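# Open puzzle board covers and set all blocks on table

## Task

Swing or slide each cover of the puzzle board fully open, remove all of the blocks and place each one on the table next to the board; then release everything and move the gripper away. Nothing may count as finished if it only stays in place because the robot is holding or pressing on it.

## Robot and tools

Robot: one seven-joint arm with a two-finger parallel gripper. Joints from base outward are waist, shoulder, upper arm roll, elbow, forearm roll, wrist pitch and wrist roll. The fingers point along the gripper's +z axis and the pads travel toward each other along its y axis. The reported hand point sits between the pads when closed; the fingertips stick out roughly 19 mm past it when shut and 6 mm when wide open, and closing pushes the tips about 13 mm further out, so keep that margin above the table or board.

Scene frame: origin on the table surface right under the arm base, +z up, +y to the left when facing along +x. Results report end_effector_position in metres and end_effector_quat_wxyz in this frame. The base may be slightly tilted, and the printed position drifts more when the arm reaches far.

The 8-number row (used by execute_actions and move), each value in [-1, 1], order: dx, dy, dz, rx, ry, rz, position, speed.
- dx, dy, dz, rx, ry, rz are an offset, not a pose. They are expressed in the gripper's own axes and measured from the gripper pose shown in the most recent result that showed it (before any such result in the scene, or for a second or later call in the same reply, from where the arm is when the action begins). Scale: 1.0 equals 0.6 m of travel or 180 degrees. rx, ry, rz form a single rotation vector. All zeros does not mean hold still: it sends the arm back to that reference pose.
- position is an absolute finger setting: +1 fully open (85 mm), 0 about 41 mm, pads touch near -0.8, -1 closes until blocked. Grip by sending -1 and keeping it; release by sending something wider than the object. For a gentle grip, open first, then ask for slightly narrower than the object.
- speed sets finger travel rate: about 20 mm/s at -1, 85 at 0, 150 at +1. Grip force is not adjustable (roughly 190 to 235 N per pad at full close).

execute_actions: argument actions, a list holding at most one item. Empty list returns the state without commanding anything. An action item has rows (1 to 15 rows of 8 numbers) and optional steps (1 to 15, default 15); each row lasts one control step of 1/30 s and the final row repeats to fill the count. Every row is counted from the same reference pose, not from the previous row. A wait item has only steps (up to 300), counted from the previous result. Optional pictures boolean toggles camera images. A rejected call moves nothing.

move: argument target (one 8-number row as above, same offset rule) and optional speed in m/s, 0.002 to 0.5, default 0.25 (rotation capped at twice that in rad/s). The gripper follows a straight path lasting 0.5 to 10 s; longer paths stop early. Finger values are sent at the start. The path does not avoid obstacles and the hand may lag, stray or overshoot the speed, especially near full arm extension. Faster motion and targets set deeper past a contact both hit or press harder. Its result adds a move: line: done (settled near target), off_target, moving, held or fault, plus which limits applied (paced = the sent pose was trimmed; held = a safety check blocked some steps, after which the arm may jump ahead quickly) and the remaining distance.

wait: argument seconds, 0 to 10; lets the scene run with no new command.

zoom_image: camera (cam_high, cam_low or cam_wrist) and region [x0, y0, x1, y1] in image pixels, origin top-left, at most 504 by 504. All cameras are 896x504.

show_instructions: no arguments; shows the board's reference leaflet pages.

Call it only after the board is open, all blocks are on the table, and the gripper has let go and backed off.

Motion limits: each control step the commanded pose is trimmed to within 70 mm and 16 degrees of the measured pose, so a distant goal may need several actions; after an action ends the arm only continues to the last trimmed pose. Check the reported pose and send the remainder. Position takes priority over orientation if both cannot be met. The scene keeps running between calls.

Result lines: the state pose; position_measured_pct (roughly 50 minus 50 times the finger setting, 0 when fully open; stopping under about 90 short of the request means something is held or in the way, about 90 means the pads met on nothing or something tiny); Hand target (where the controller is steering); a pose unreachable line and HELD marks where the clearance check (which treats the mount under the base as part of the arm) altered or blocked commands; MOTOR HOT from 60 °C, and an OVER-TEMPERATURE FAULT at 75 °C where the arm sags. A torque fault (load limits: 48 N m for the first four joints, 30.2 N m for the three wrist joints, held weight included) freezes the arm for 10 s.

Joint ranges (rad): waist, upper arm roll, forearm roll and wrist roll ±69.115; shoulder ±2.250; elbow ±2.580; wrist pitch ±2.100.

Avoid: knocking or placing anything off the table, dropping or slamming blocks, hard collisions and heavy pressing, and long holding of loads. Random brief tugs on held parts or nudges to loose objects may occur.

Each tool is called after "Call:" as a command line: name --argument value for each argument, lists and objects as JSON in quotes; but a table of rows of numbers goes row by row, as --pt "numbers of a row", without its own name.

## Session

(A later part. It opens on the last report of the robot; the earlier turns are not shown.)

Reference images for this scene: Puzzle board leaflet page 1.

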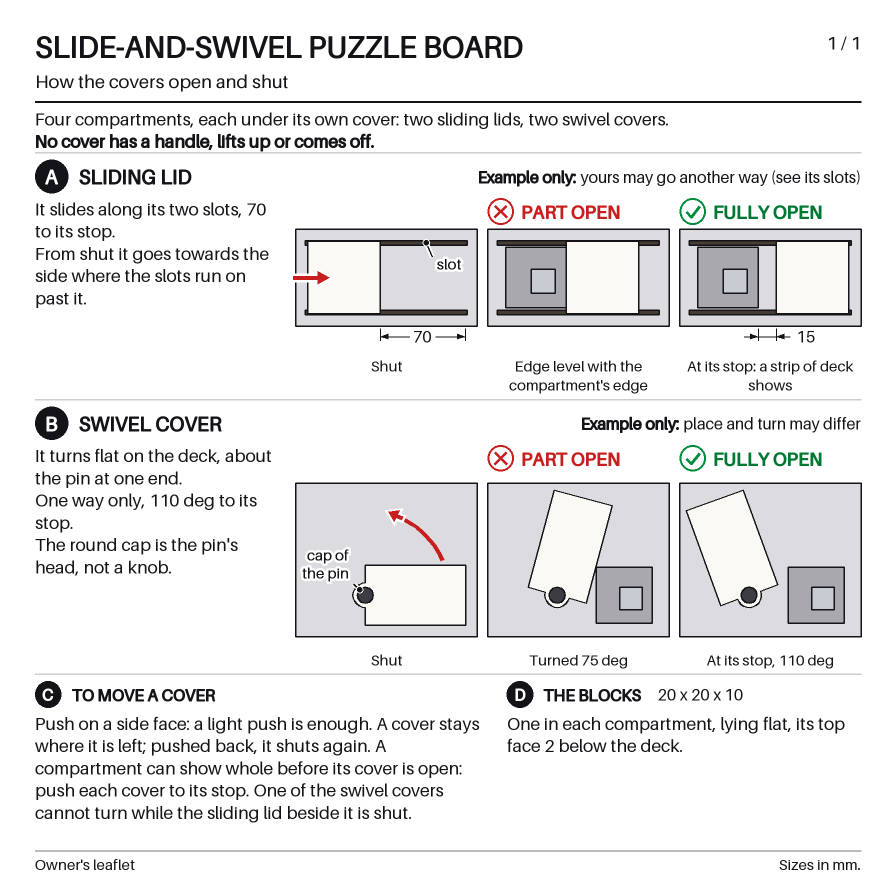

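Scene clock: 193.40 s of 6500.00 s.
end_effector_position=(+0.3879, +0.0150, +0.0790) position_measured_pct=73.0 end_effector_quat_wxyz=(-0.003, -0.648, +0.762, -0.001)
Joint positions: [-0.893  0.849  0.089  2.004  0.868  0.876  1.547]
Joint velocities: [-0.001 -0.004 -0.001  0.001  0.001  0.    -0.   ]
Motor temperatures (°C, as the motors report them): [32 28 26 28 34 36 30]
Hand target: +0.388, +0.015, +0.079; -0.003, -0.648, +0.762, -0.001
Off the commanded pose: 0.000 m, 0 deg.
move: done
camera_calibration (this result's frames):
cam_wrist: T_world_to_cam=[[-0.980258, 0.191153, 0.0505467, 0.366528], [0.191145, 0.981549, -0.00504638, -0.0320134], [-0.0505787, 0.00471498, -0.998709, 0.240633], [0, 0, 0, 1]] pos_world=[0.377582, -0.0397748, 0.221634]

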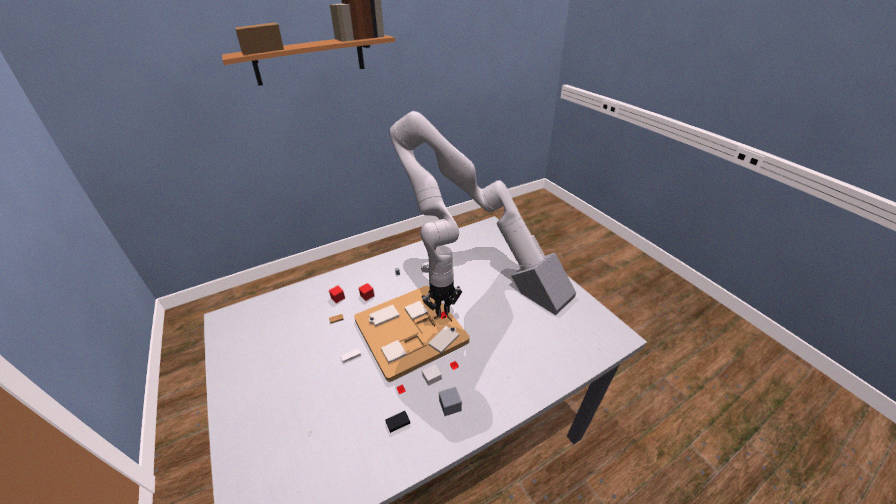

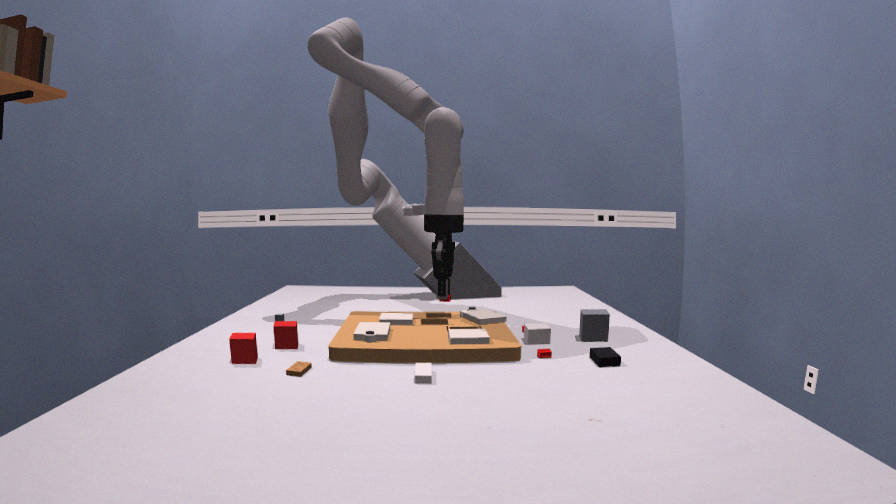

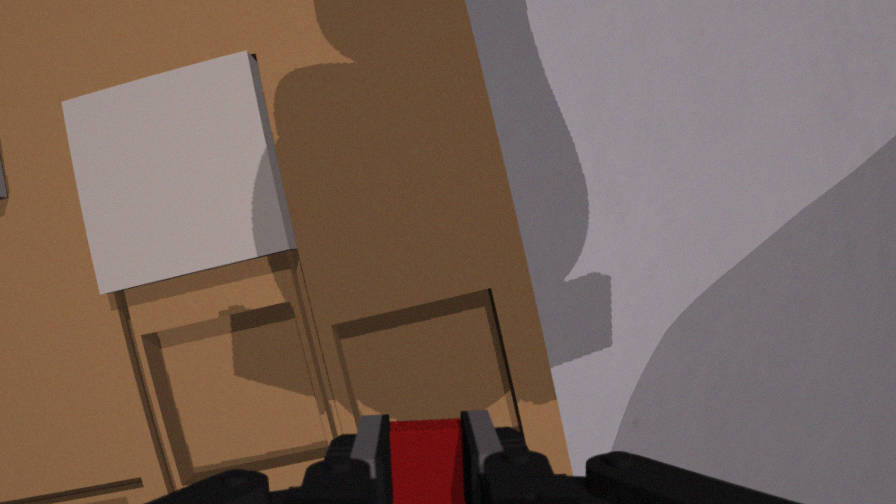

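Call:
move --target '[-0.265,0.082,0,0,0,-0.065,-0.5,-0.5]'

Call:
move --target '[0,0,0.084,0,0,0,-0.5,-0.5]' --speed 0.1

Call:
move --target '[0,0,0.005,0,0,0,-0.5,-0.5]' --speed 0.01

Call:
move --target '[0,0,0,0,0,0,-0.25,0]'

Call:
move --target '[0,0,-0.085,0,0,0,-0.25,0]'

Call:
move --target '[0.398,-0.325,0,0,0,0,-1,0]'

Scene clock: 211.57 s of 6500.00 s.
end_effector_position=(+0.3654, +0.1798, +0.0788) position_measured_pct=73.0 end_effector_quat_wxyz=(+0.003, +0.722, -0.692, +0.000)
Joint positions: [-1.016  1.169 -0.038  1.681  0.782  0.99   1.626]
Joint velocities: [-0.001  0.01  -0.    -0.003  0.001 -0.    -0.   ]
Motor temperatures (°C, as the motors report them): [32 28 26 28 34 36 30]
Hand target: +0.365, +0.180, +0.078; +0.003, +0.722, -0.692, +0.000
Off the commanded pose: 0.001 m, 0 deg.
After step 90, 14.07 s passed at rest.
move: done
camera_calibration (this result's frames):
cam_wrist: T_world_to_cam=[[-0.998604, -0.0110361, 0.051653, 0.355982], [-0.0112327, 0.999931, -0.00351721, -0.119018], [-0.0516106, -0.0040925, -0.998659, 0.240481], [0, 0, 0, 1]] pos_world=[0.366559, 0.123923, 0.221353]

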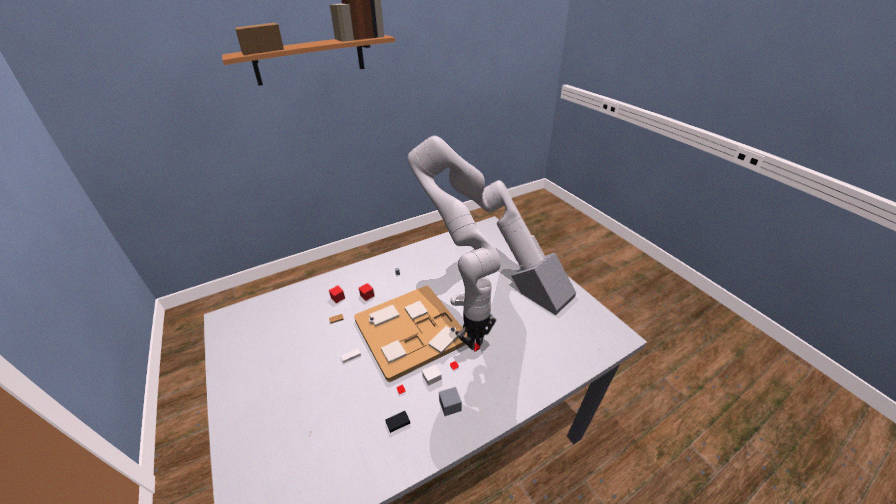

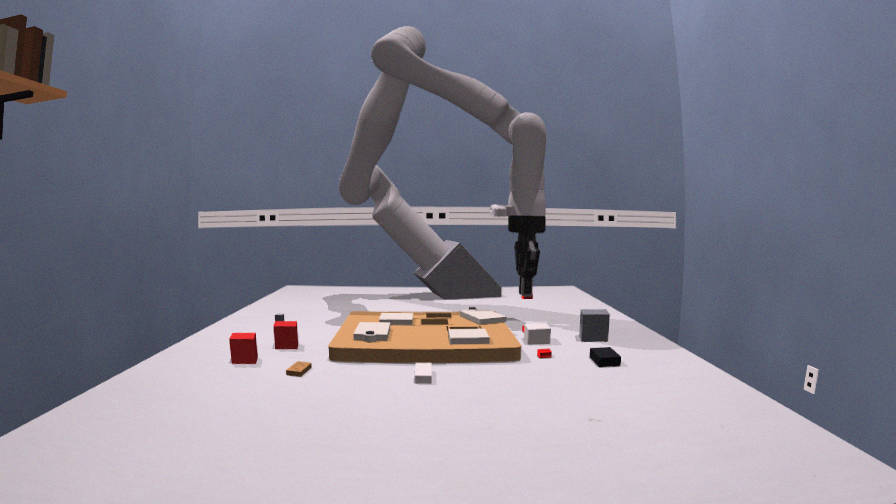

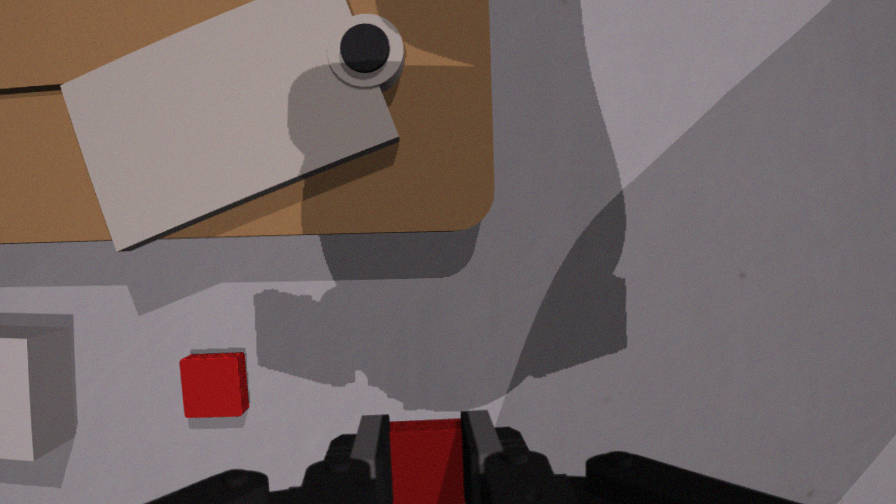

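Scene clock: 212.40 s of 6500.00 s.
end_effector_position=(+0.3655, +0.1797, +0.0285) position_measured_pct=73.0 end_effector_quat_wxyz=(+0.002, +0.722, -0.692, +0.000)
Joint positions: [-0.983  1.242  0.005  1.706  0.849  0.886  1.58 ]
Joint velocities: [ 0.001  0.003  0.    -0.    -0.    -0.     0.   ]
Motor temperatures (°C, as the motors report them): [32 28 26 28 34 36 30]
Hand target: +0.365, +0.180, +0.028; +0.002, +0.722, -0.692, +0.000
Off the commanded pose: 0.000 m, 0 deg.
move: done
camera_calibration (this result's frames):
cam_wrist: T_world_to_cam=[[-0.998628, -0.0108015, 0.0512341, 0.358596], [-0.0109845, 0.999934, -0.00329181, -0.119154], [-0.0511952, -0.00385008, -0.998681, 0.190106], [0, 0, 0, 1]] pos_world=[0.366527, 0.123751, 0.171091]

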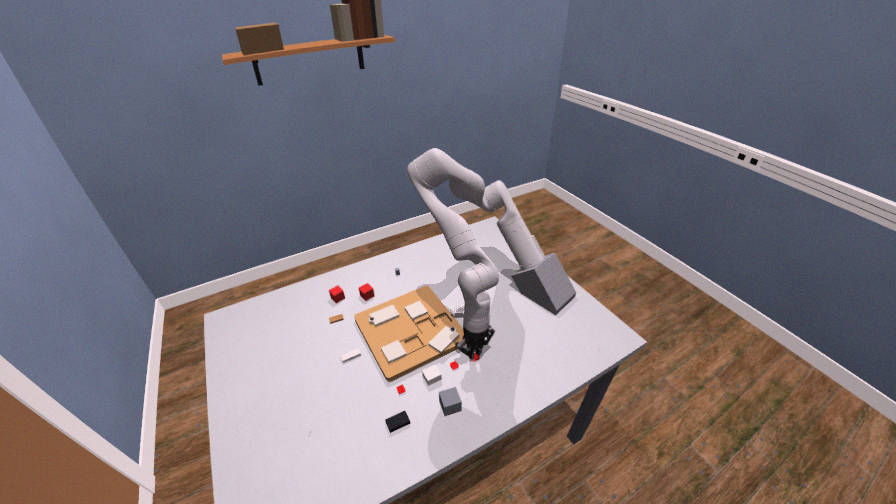

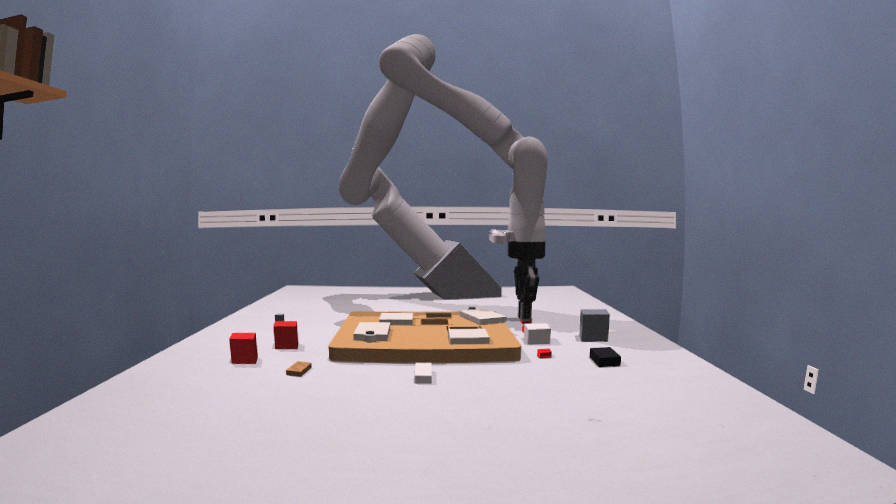

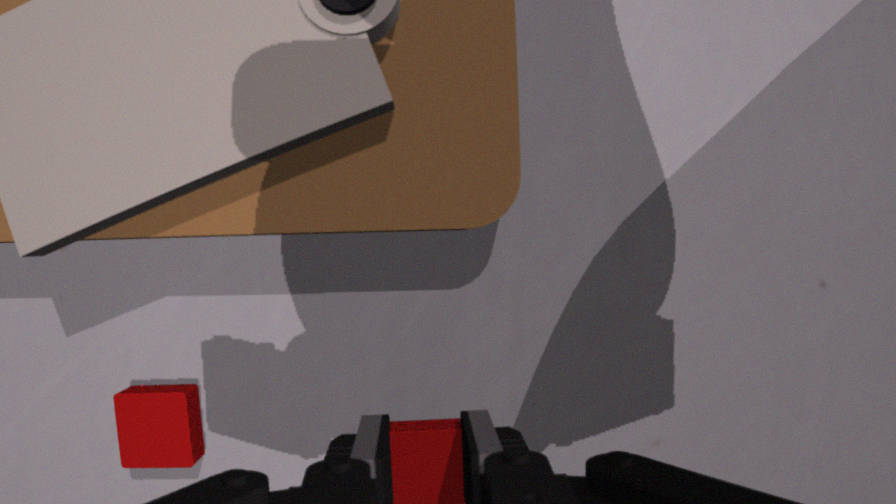

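Scene clock: 213.10 s of 6500.00 s.
end_effector_position=(+0.3655, +0.1797, +0.0256) position_measured_pct=73.0 end_effector_quat_wxyz=(+0.002, +0.722, -0.692, +0.000)
Joint positions: [-0.981  1.247  0.008  1.707  0.852  0.88   1.577]
Joint velocities: [ 0.     0.001 -0.001 -0.    -0.001  0.001  0.   ]
Motor temperatures (°C, as the motors report them): [32 28 26 28 34 36 30]
Hand target: +0.365, +0.180, +0.026; +0.002, +0.722, -0.692, +0.000
Off the commanded pose: 0.000 m, 0 deg.
move: done
camera_calibration (this result's frames):
cam_wrist: T_world_to_cam=[[-0.998633, -0.0107754, 0.051149, 0.35876], [-0.010956, 0.999935, -0.00325132, -0.119169], [-0.0511107, -0.00380727, -0.998686, 0.187155], [0, 0, 0, 1]] pos_world=[0.36653, 0.12374, 0.168171]

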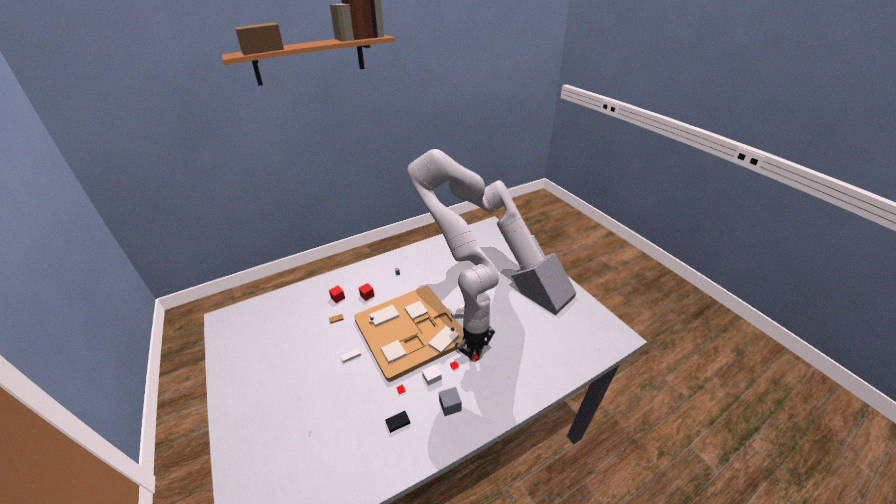

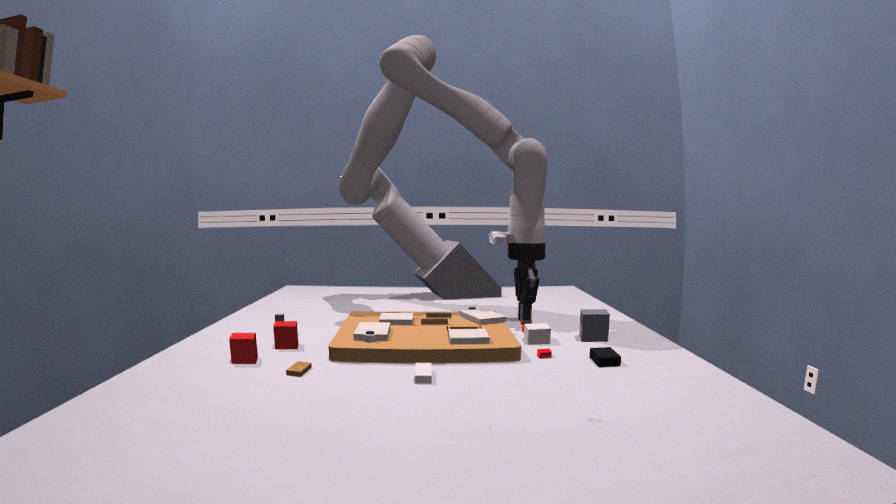

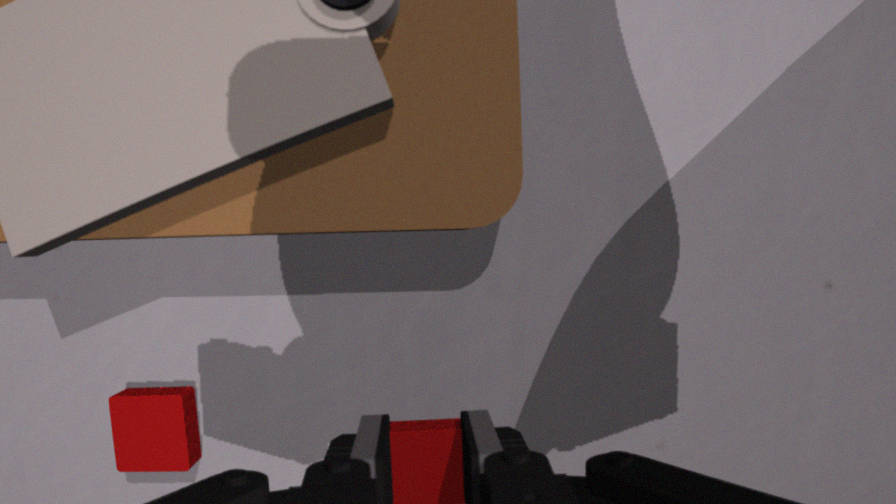

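Scene clock: 213.60 s of 6500.00 s.
end_effector_position=(+0.3655, +0.1797, +0.0256) position_measured_pct=62.3 end_effector_quat_wxyz=(+0.002, +0.722, -0.692, +0.000)
Joint positions: [-0.981  1.247  0.008  1.707  0.852  0.88   1.577]
Joint velocities: [ 0.    -0.     0.    -0.002  0.     0.    -0.   ]
Motor temperatures (°C, as the motors report them): [32 28 26 28 34 36 30]
Hand target: +0.366, +0.180, +0.026; +0.002, +0.722, -0.692, +0.000
Off the commanded pose: 0.000 m, 0 deg.
move: done
camera_calibration (this result's frames):
cam_wrist: T_world_to_cam=[[-0.998633, -0.0107733, 0.0511462, 0.358762], [-0.0109536, 0.999935, -0.00324769, -0.119171], [-0.0511079, -0.00380349, -0.998686, 0.187154], [0, 0, 0, 1]] pos_world=[0.366531, 0.12374, 0.168172]

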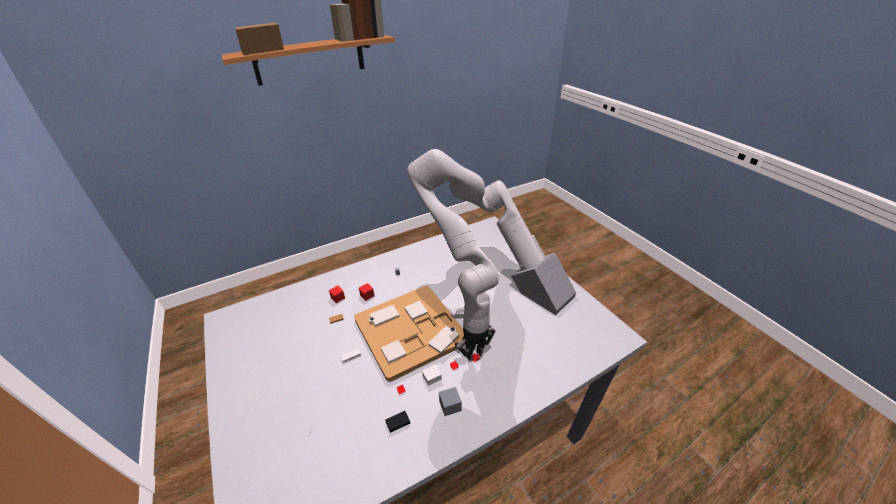

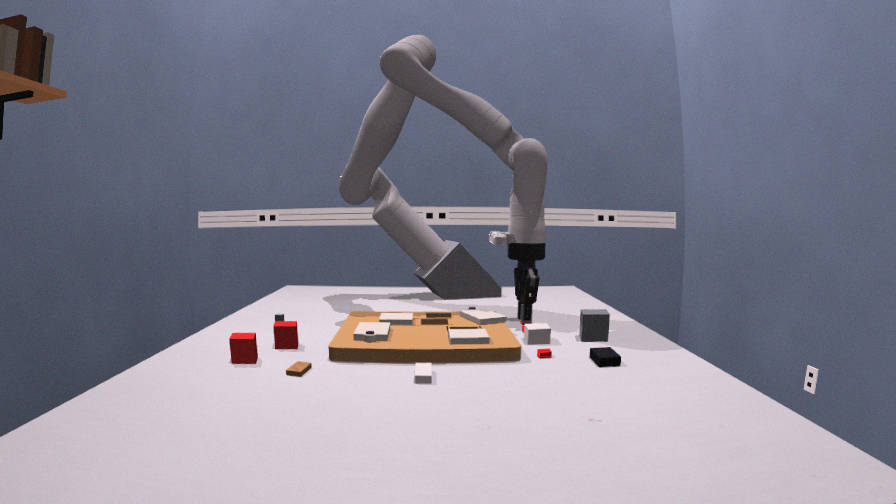

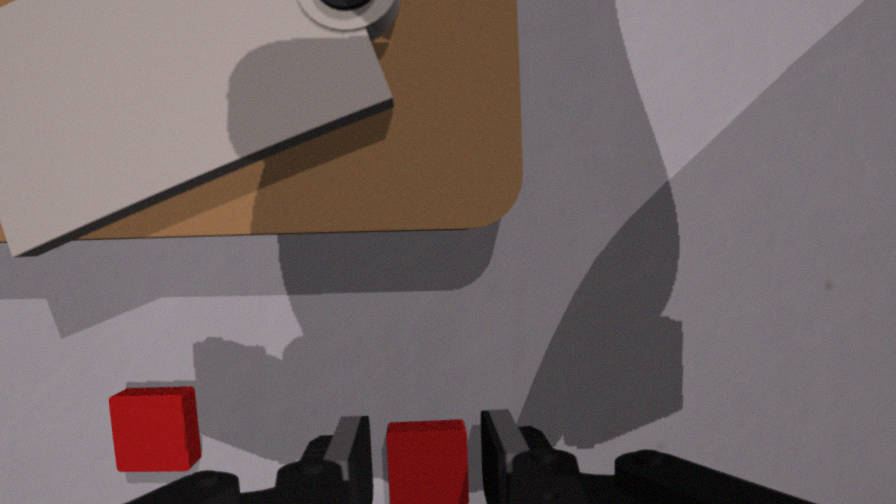

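Scene clock: 214.33 s of 6500.00 s.
end_effector_position=(+0.3654, +0.1798, +0.0764) position_measured_pct=62.3 end_effector_quat_wxyz=(+0.003, +0.722, -0.692, +0.000)
Joint positions: [-1.015  1.172 -0.035  1.683  0.785  0.985  1.624]
Joint velocities: [-0.001 -0.004 -0.     0.001  0.001  0.001 -0.   ]
Motor temperatures (°C, as the motors report them): [32 28 26 28 34 36 30]
Hand target: +0.366, +0.180, +0.077; +0.002, +0.722, -0.692, +0.000
Off the commanded pose: 0.000 m, 0 deg.
move: done
camera_calibration (this result's frames):
cam_wrist: T_world_to_cam=[[-0.998606, -0.0110109, 0.0516265, 0.356101], [-0.0112084, 0.999931, -0.00353763, -0.119012], [-0.051584, -0.00411134, -0.99866, 0.238118], [0, 0, 0, 1]] pos_world=[0.366553, 0.123903, 0.218993]

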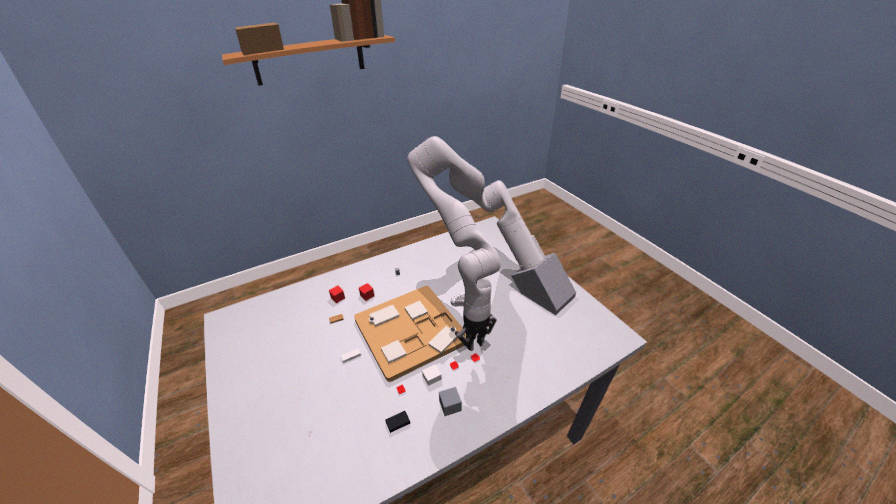

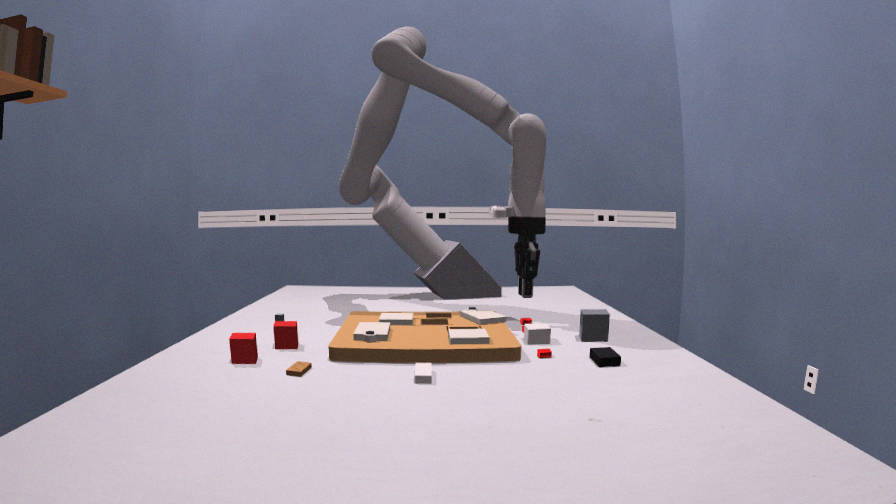

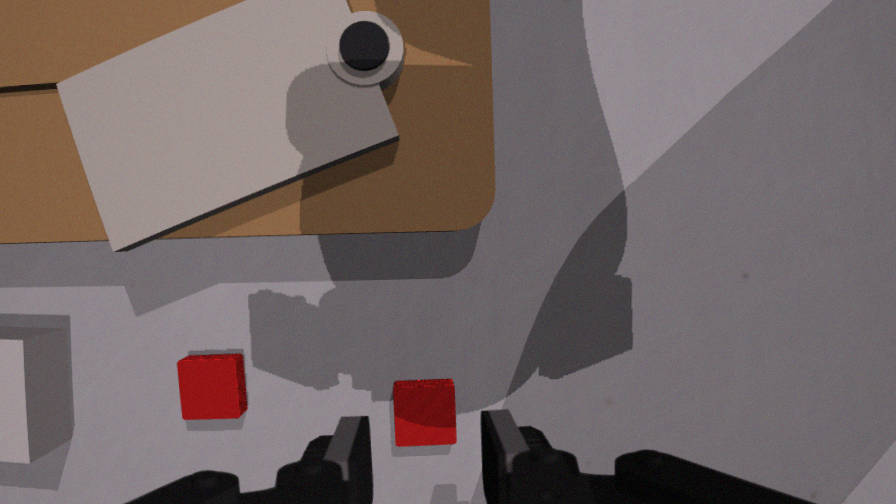

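Scene clock: 215.97 s of 6500.00 s.
end_effector_position=(+0.5698, -0.0512, +0.0770) position_measured_pct=91.7 end_effector_quat_wxyz=(+0.002, +0.722, -0.692, +0.000)
Joint positions: [-0.598  0.864  0.045  1.487  0.831  1.118  2.27 ]
Joint velocities: [ 0.006 -0.     0.004 -0.001 -0.003 -0.001  0.002]
Motor temperatures (°C, as the motors report them): [32 28 26 28 34 36 30]
Hand target: +0.570, -0.051, +0.077; +0.003, +0.722, -0.692, +0.000
Off the commanded pose: 0.001 m, 0 deg.
move: done
camera_calibration (this result's frames):
cam_wrist: T_world_to_cam=[[-0.998627, -0.0112877, 0.0511542, 0.557648], [-0.0114925, 0.999927, -0.00371137, 0.114411], [-0.0511085, -0.00429416, -0.998684, 0.247999], [0, 0, 0, 1]] pos_world=[0.570872, -0.107043, 0.219571]

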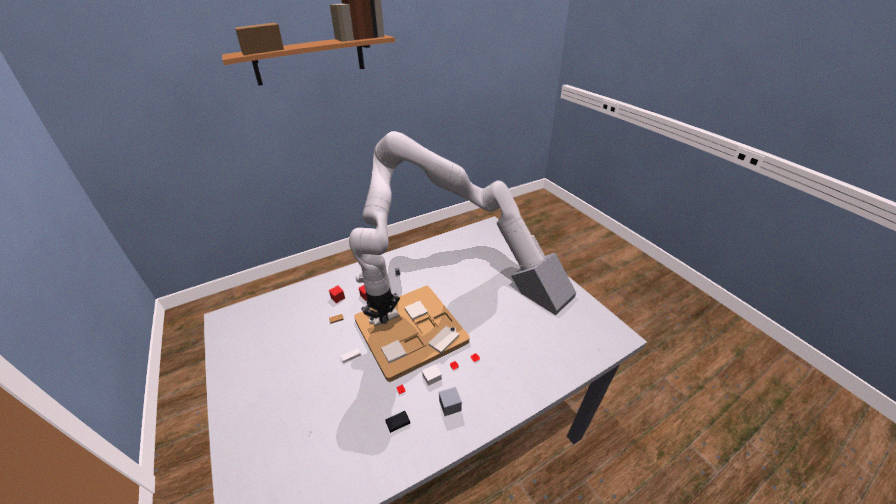

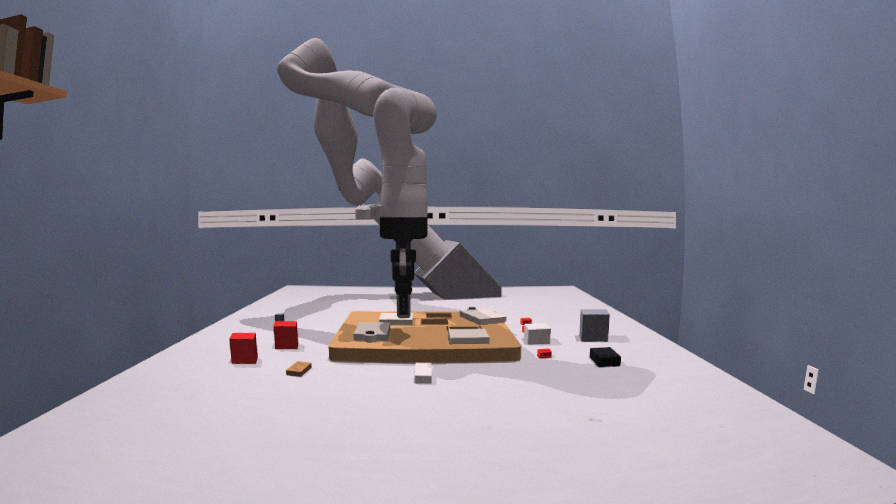

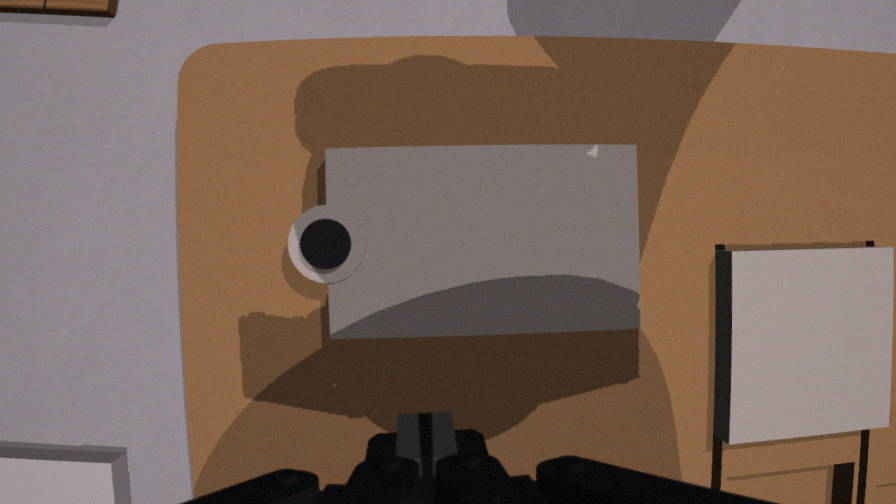

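Call:
move --target '[0.162,0.052,0,0,0,0,-1,0]'

Call:
move --target '[0,0,0.045,0,0,0,-1,0]' --speed 0.1

Call:
move --target '[-0.022,0,0,0,0,0,-1,0]' --speed 0.02

Scene clock: 230.70 s of 6500.00 s.
end_effector_position=(+0.5425, -0.1491, +0.0772) position_measured_pct=91.7 end_effector_quat_wxyz=(+0.003, +0.722, -0.692, +0.000)
Joint positions: [-0.507  0.67   0.072  1.661  0.868  1.06   2.353]
Joint velocities: [ 0.003 -0.01   0.002  0.003 -0.    -0.     0.001]
Motor temperatures (°C, as the motors report them): [32 28 26 28 34 36 30]
Hand target: +0.543, -0.150, +0.077; +0.002, +0.722, -0.692, +0.001
Off the commanded pose: 0.001 m, 0 deg.
After step 90, 10.90 s passed at rest.
move: done
camera_calibration (this result's frames):
cam_wrist: T_world_to_cam=[[-0.998605, -0.0122155, 0.0513786, 0.529075], [-0.0124466, 0.999914, -0.00418152, 0.21264], [-0.0513231, -0.00481517, -0.99867, 0.24646], [0, 0, 0, 1]] pos_world=[0.543632, -0.204972, 0.219838]

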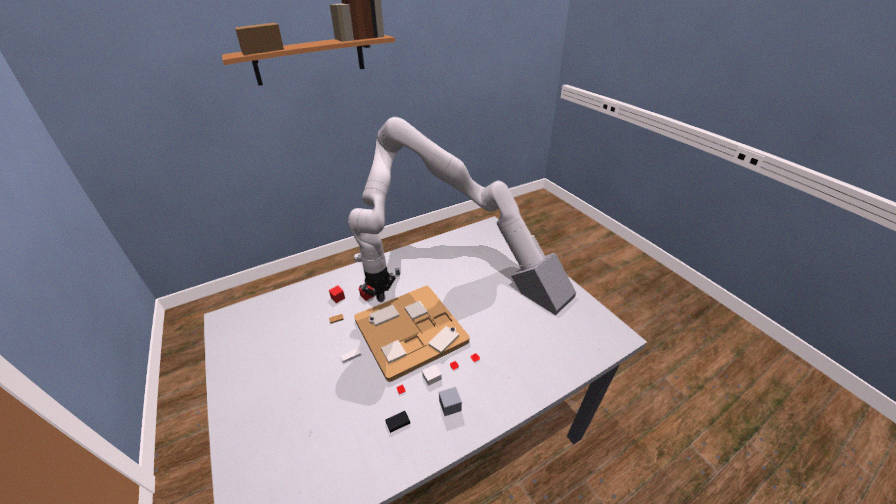

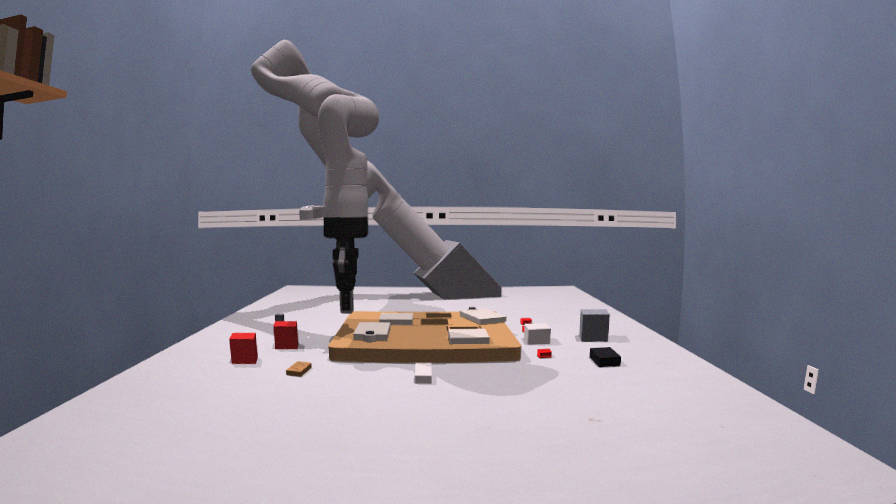

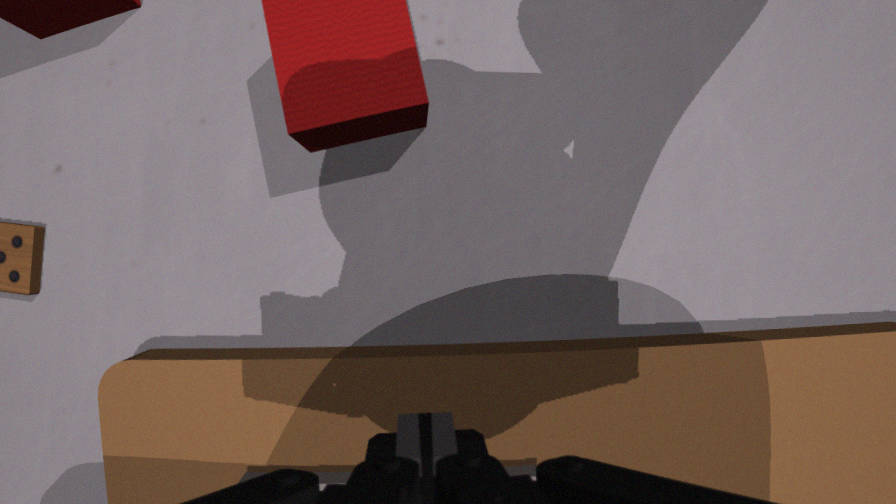

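Scene clock: 231.43 s of 6500.00 s.
end_effector_position=(+0.5425, -0.1493, +0.0504) position_measured_pct=91.7 end_effector_quat_wxyz=(+0.003, +0.722, -0.692, +0.001)
Joint positions: [-0.477  0.703  0.086  1.676  0.897  1.001  2.334]
Joint velocities: [ 0.002  0.002  0.001 -0.001 -0.001 -0.     0.   ]
Motor temperatures (°C, as the motors report them): [32 28 26 28 34 36 30]
Hand target: +0.542, -0.149, +0.050; +0.003, +0.722, -0.692, +0.001
Off the commanded pose: 0.000 m, 0 deg.
move: done
camera_calibration (this result's frames):
cam_wrist: T_world_to_cam=[[-0.998624, -0.0121455, 0.0510243, 0.530534], [-0.0123756, 0.999915, -0.0041958, 0.212621], [-0.050969, -0.00482148, -0.998689, 0.219445], [0, 0, 0, 1]] pos_world=[0.54362, -0.205101, 0.192979]

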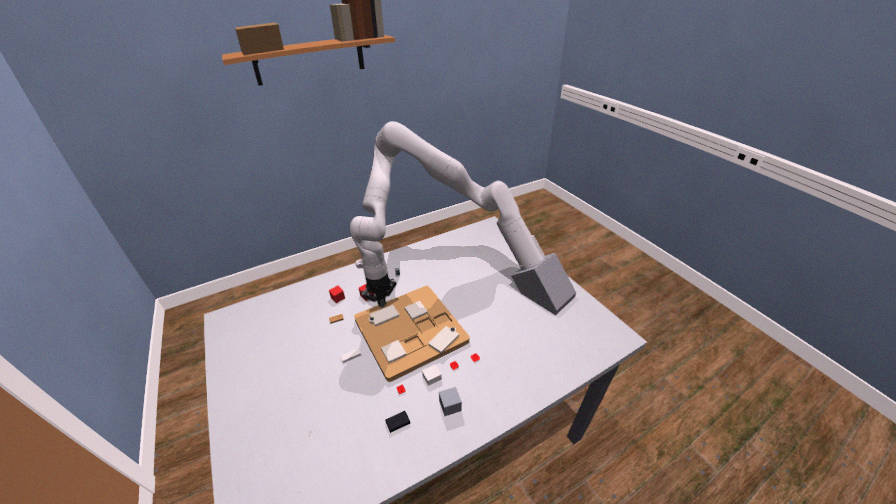

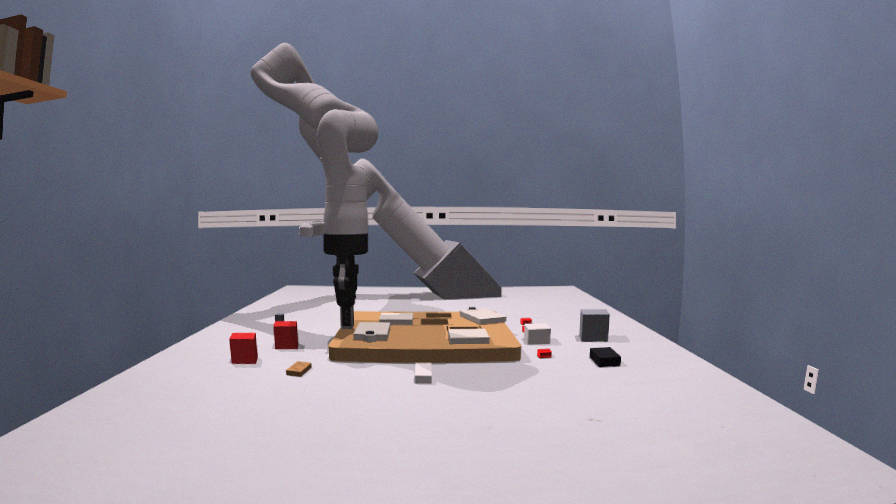

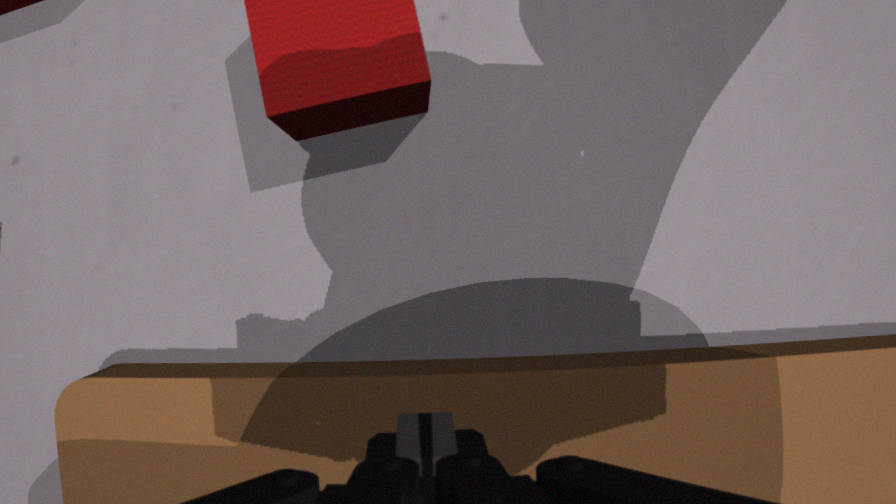

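Scene clock: 232.33 s of 6500.00 s.
end_effector_position=(+0.5419, -0.1365, +0.0502) position_measured_pct=91.7 end_effector_quat_wxyz=(+0.003, +0.722, -0.692, +0.001)
Joint positions: [-0.494  0.723  0.084  1.673  0.896  1.002  2.309]
Joint velocities: [-0.     0.002 -0.001  0.     0.     0.001 -0.001]
Motor temperatures (°C, as the motors report them): [32 28 26 28 34 36 30]
Hand target: +0.542, -0.136, +0.050; +0.003, +0.722, -0.692, +0.001
Off the commanded pose: 0.000 m, 0 deg.
move: done
camera_calibration (this result's frames):
cam_wrist: T_world_to_cam=[[-0.998608, -0.0116679, 0.0514428, 0.530075], [-0.0119213, 0.999918, -0.00462111, 0.199591], [-0.0513847, -0.00522794, -0.998665, 0.219476], [0, 0, 0, 1]] pos_world=[0.542994, -0.192242, 0.192837]

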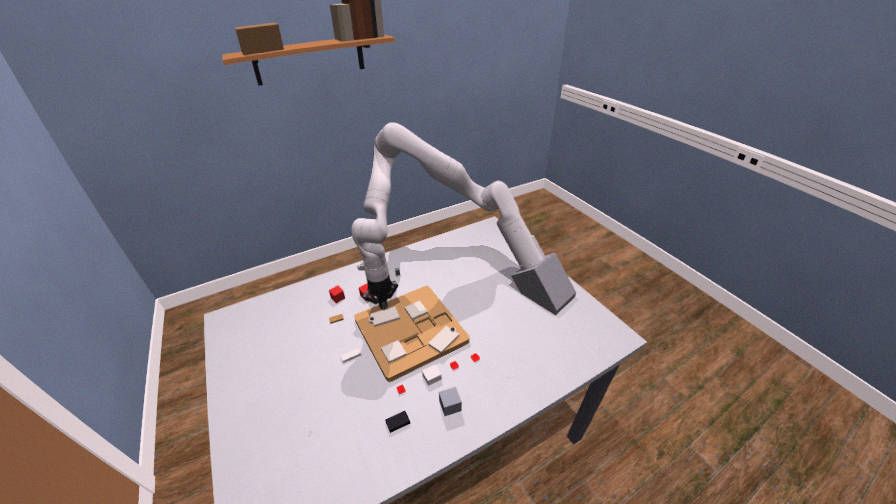

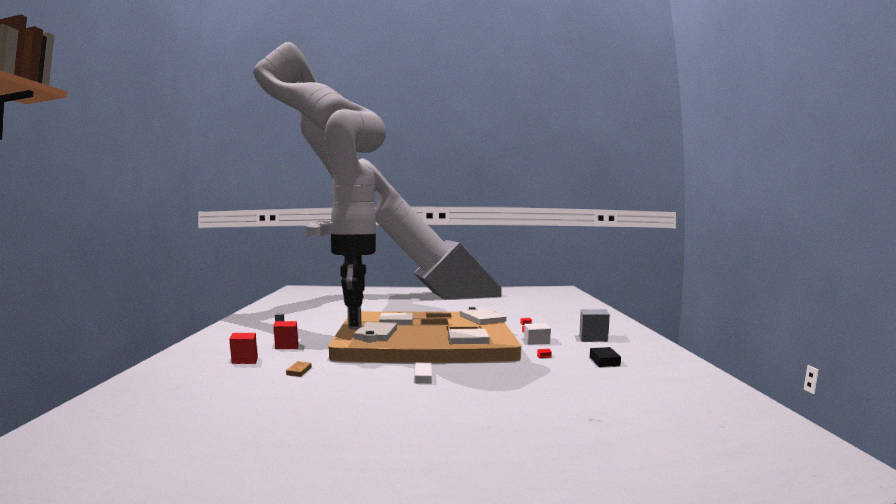

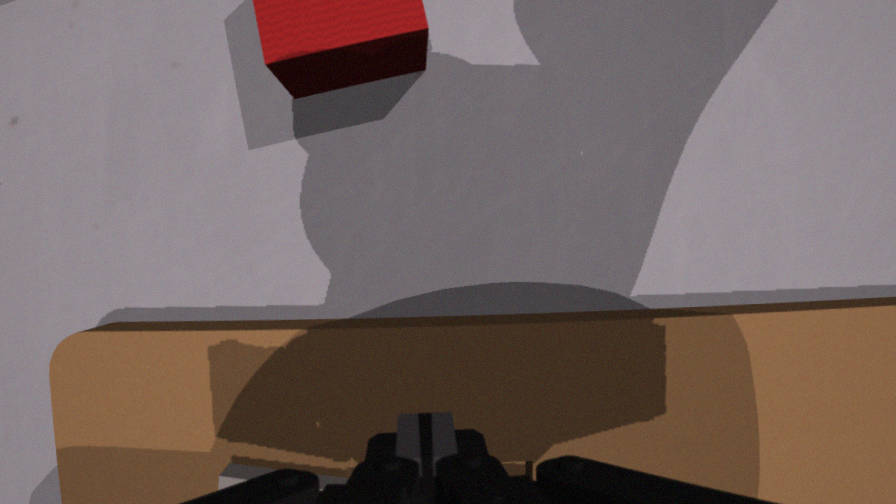

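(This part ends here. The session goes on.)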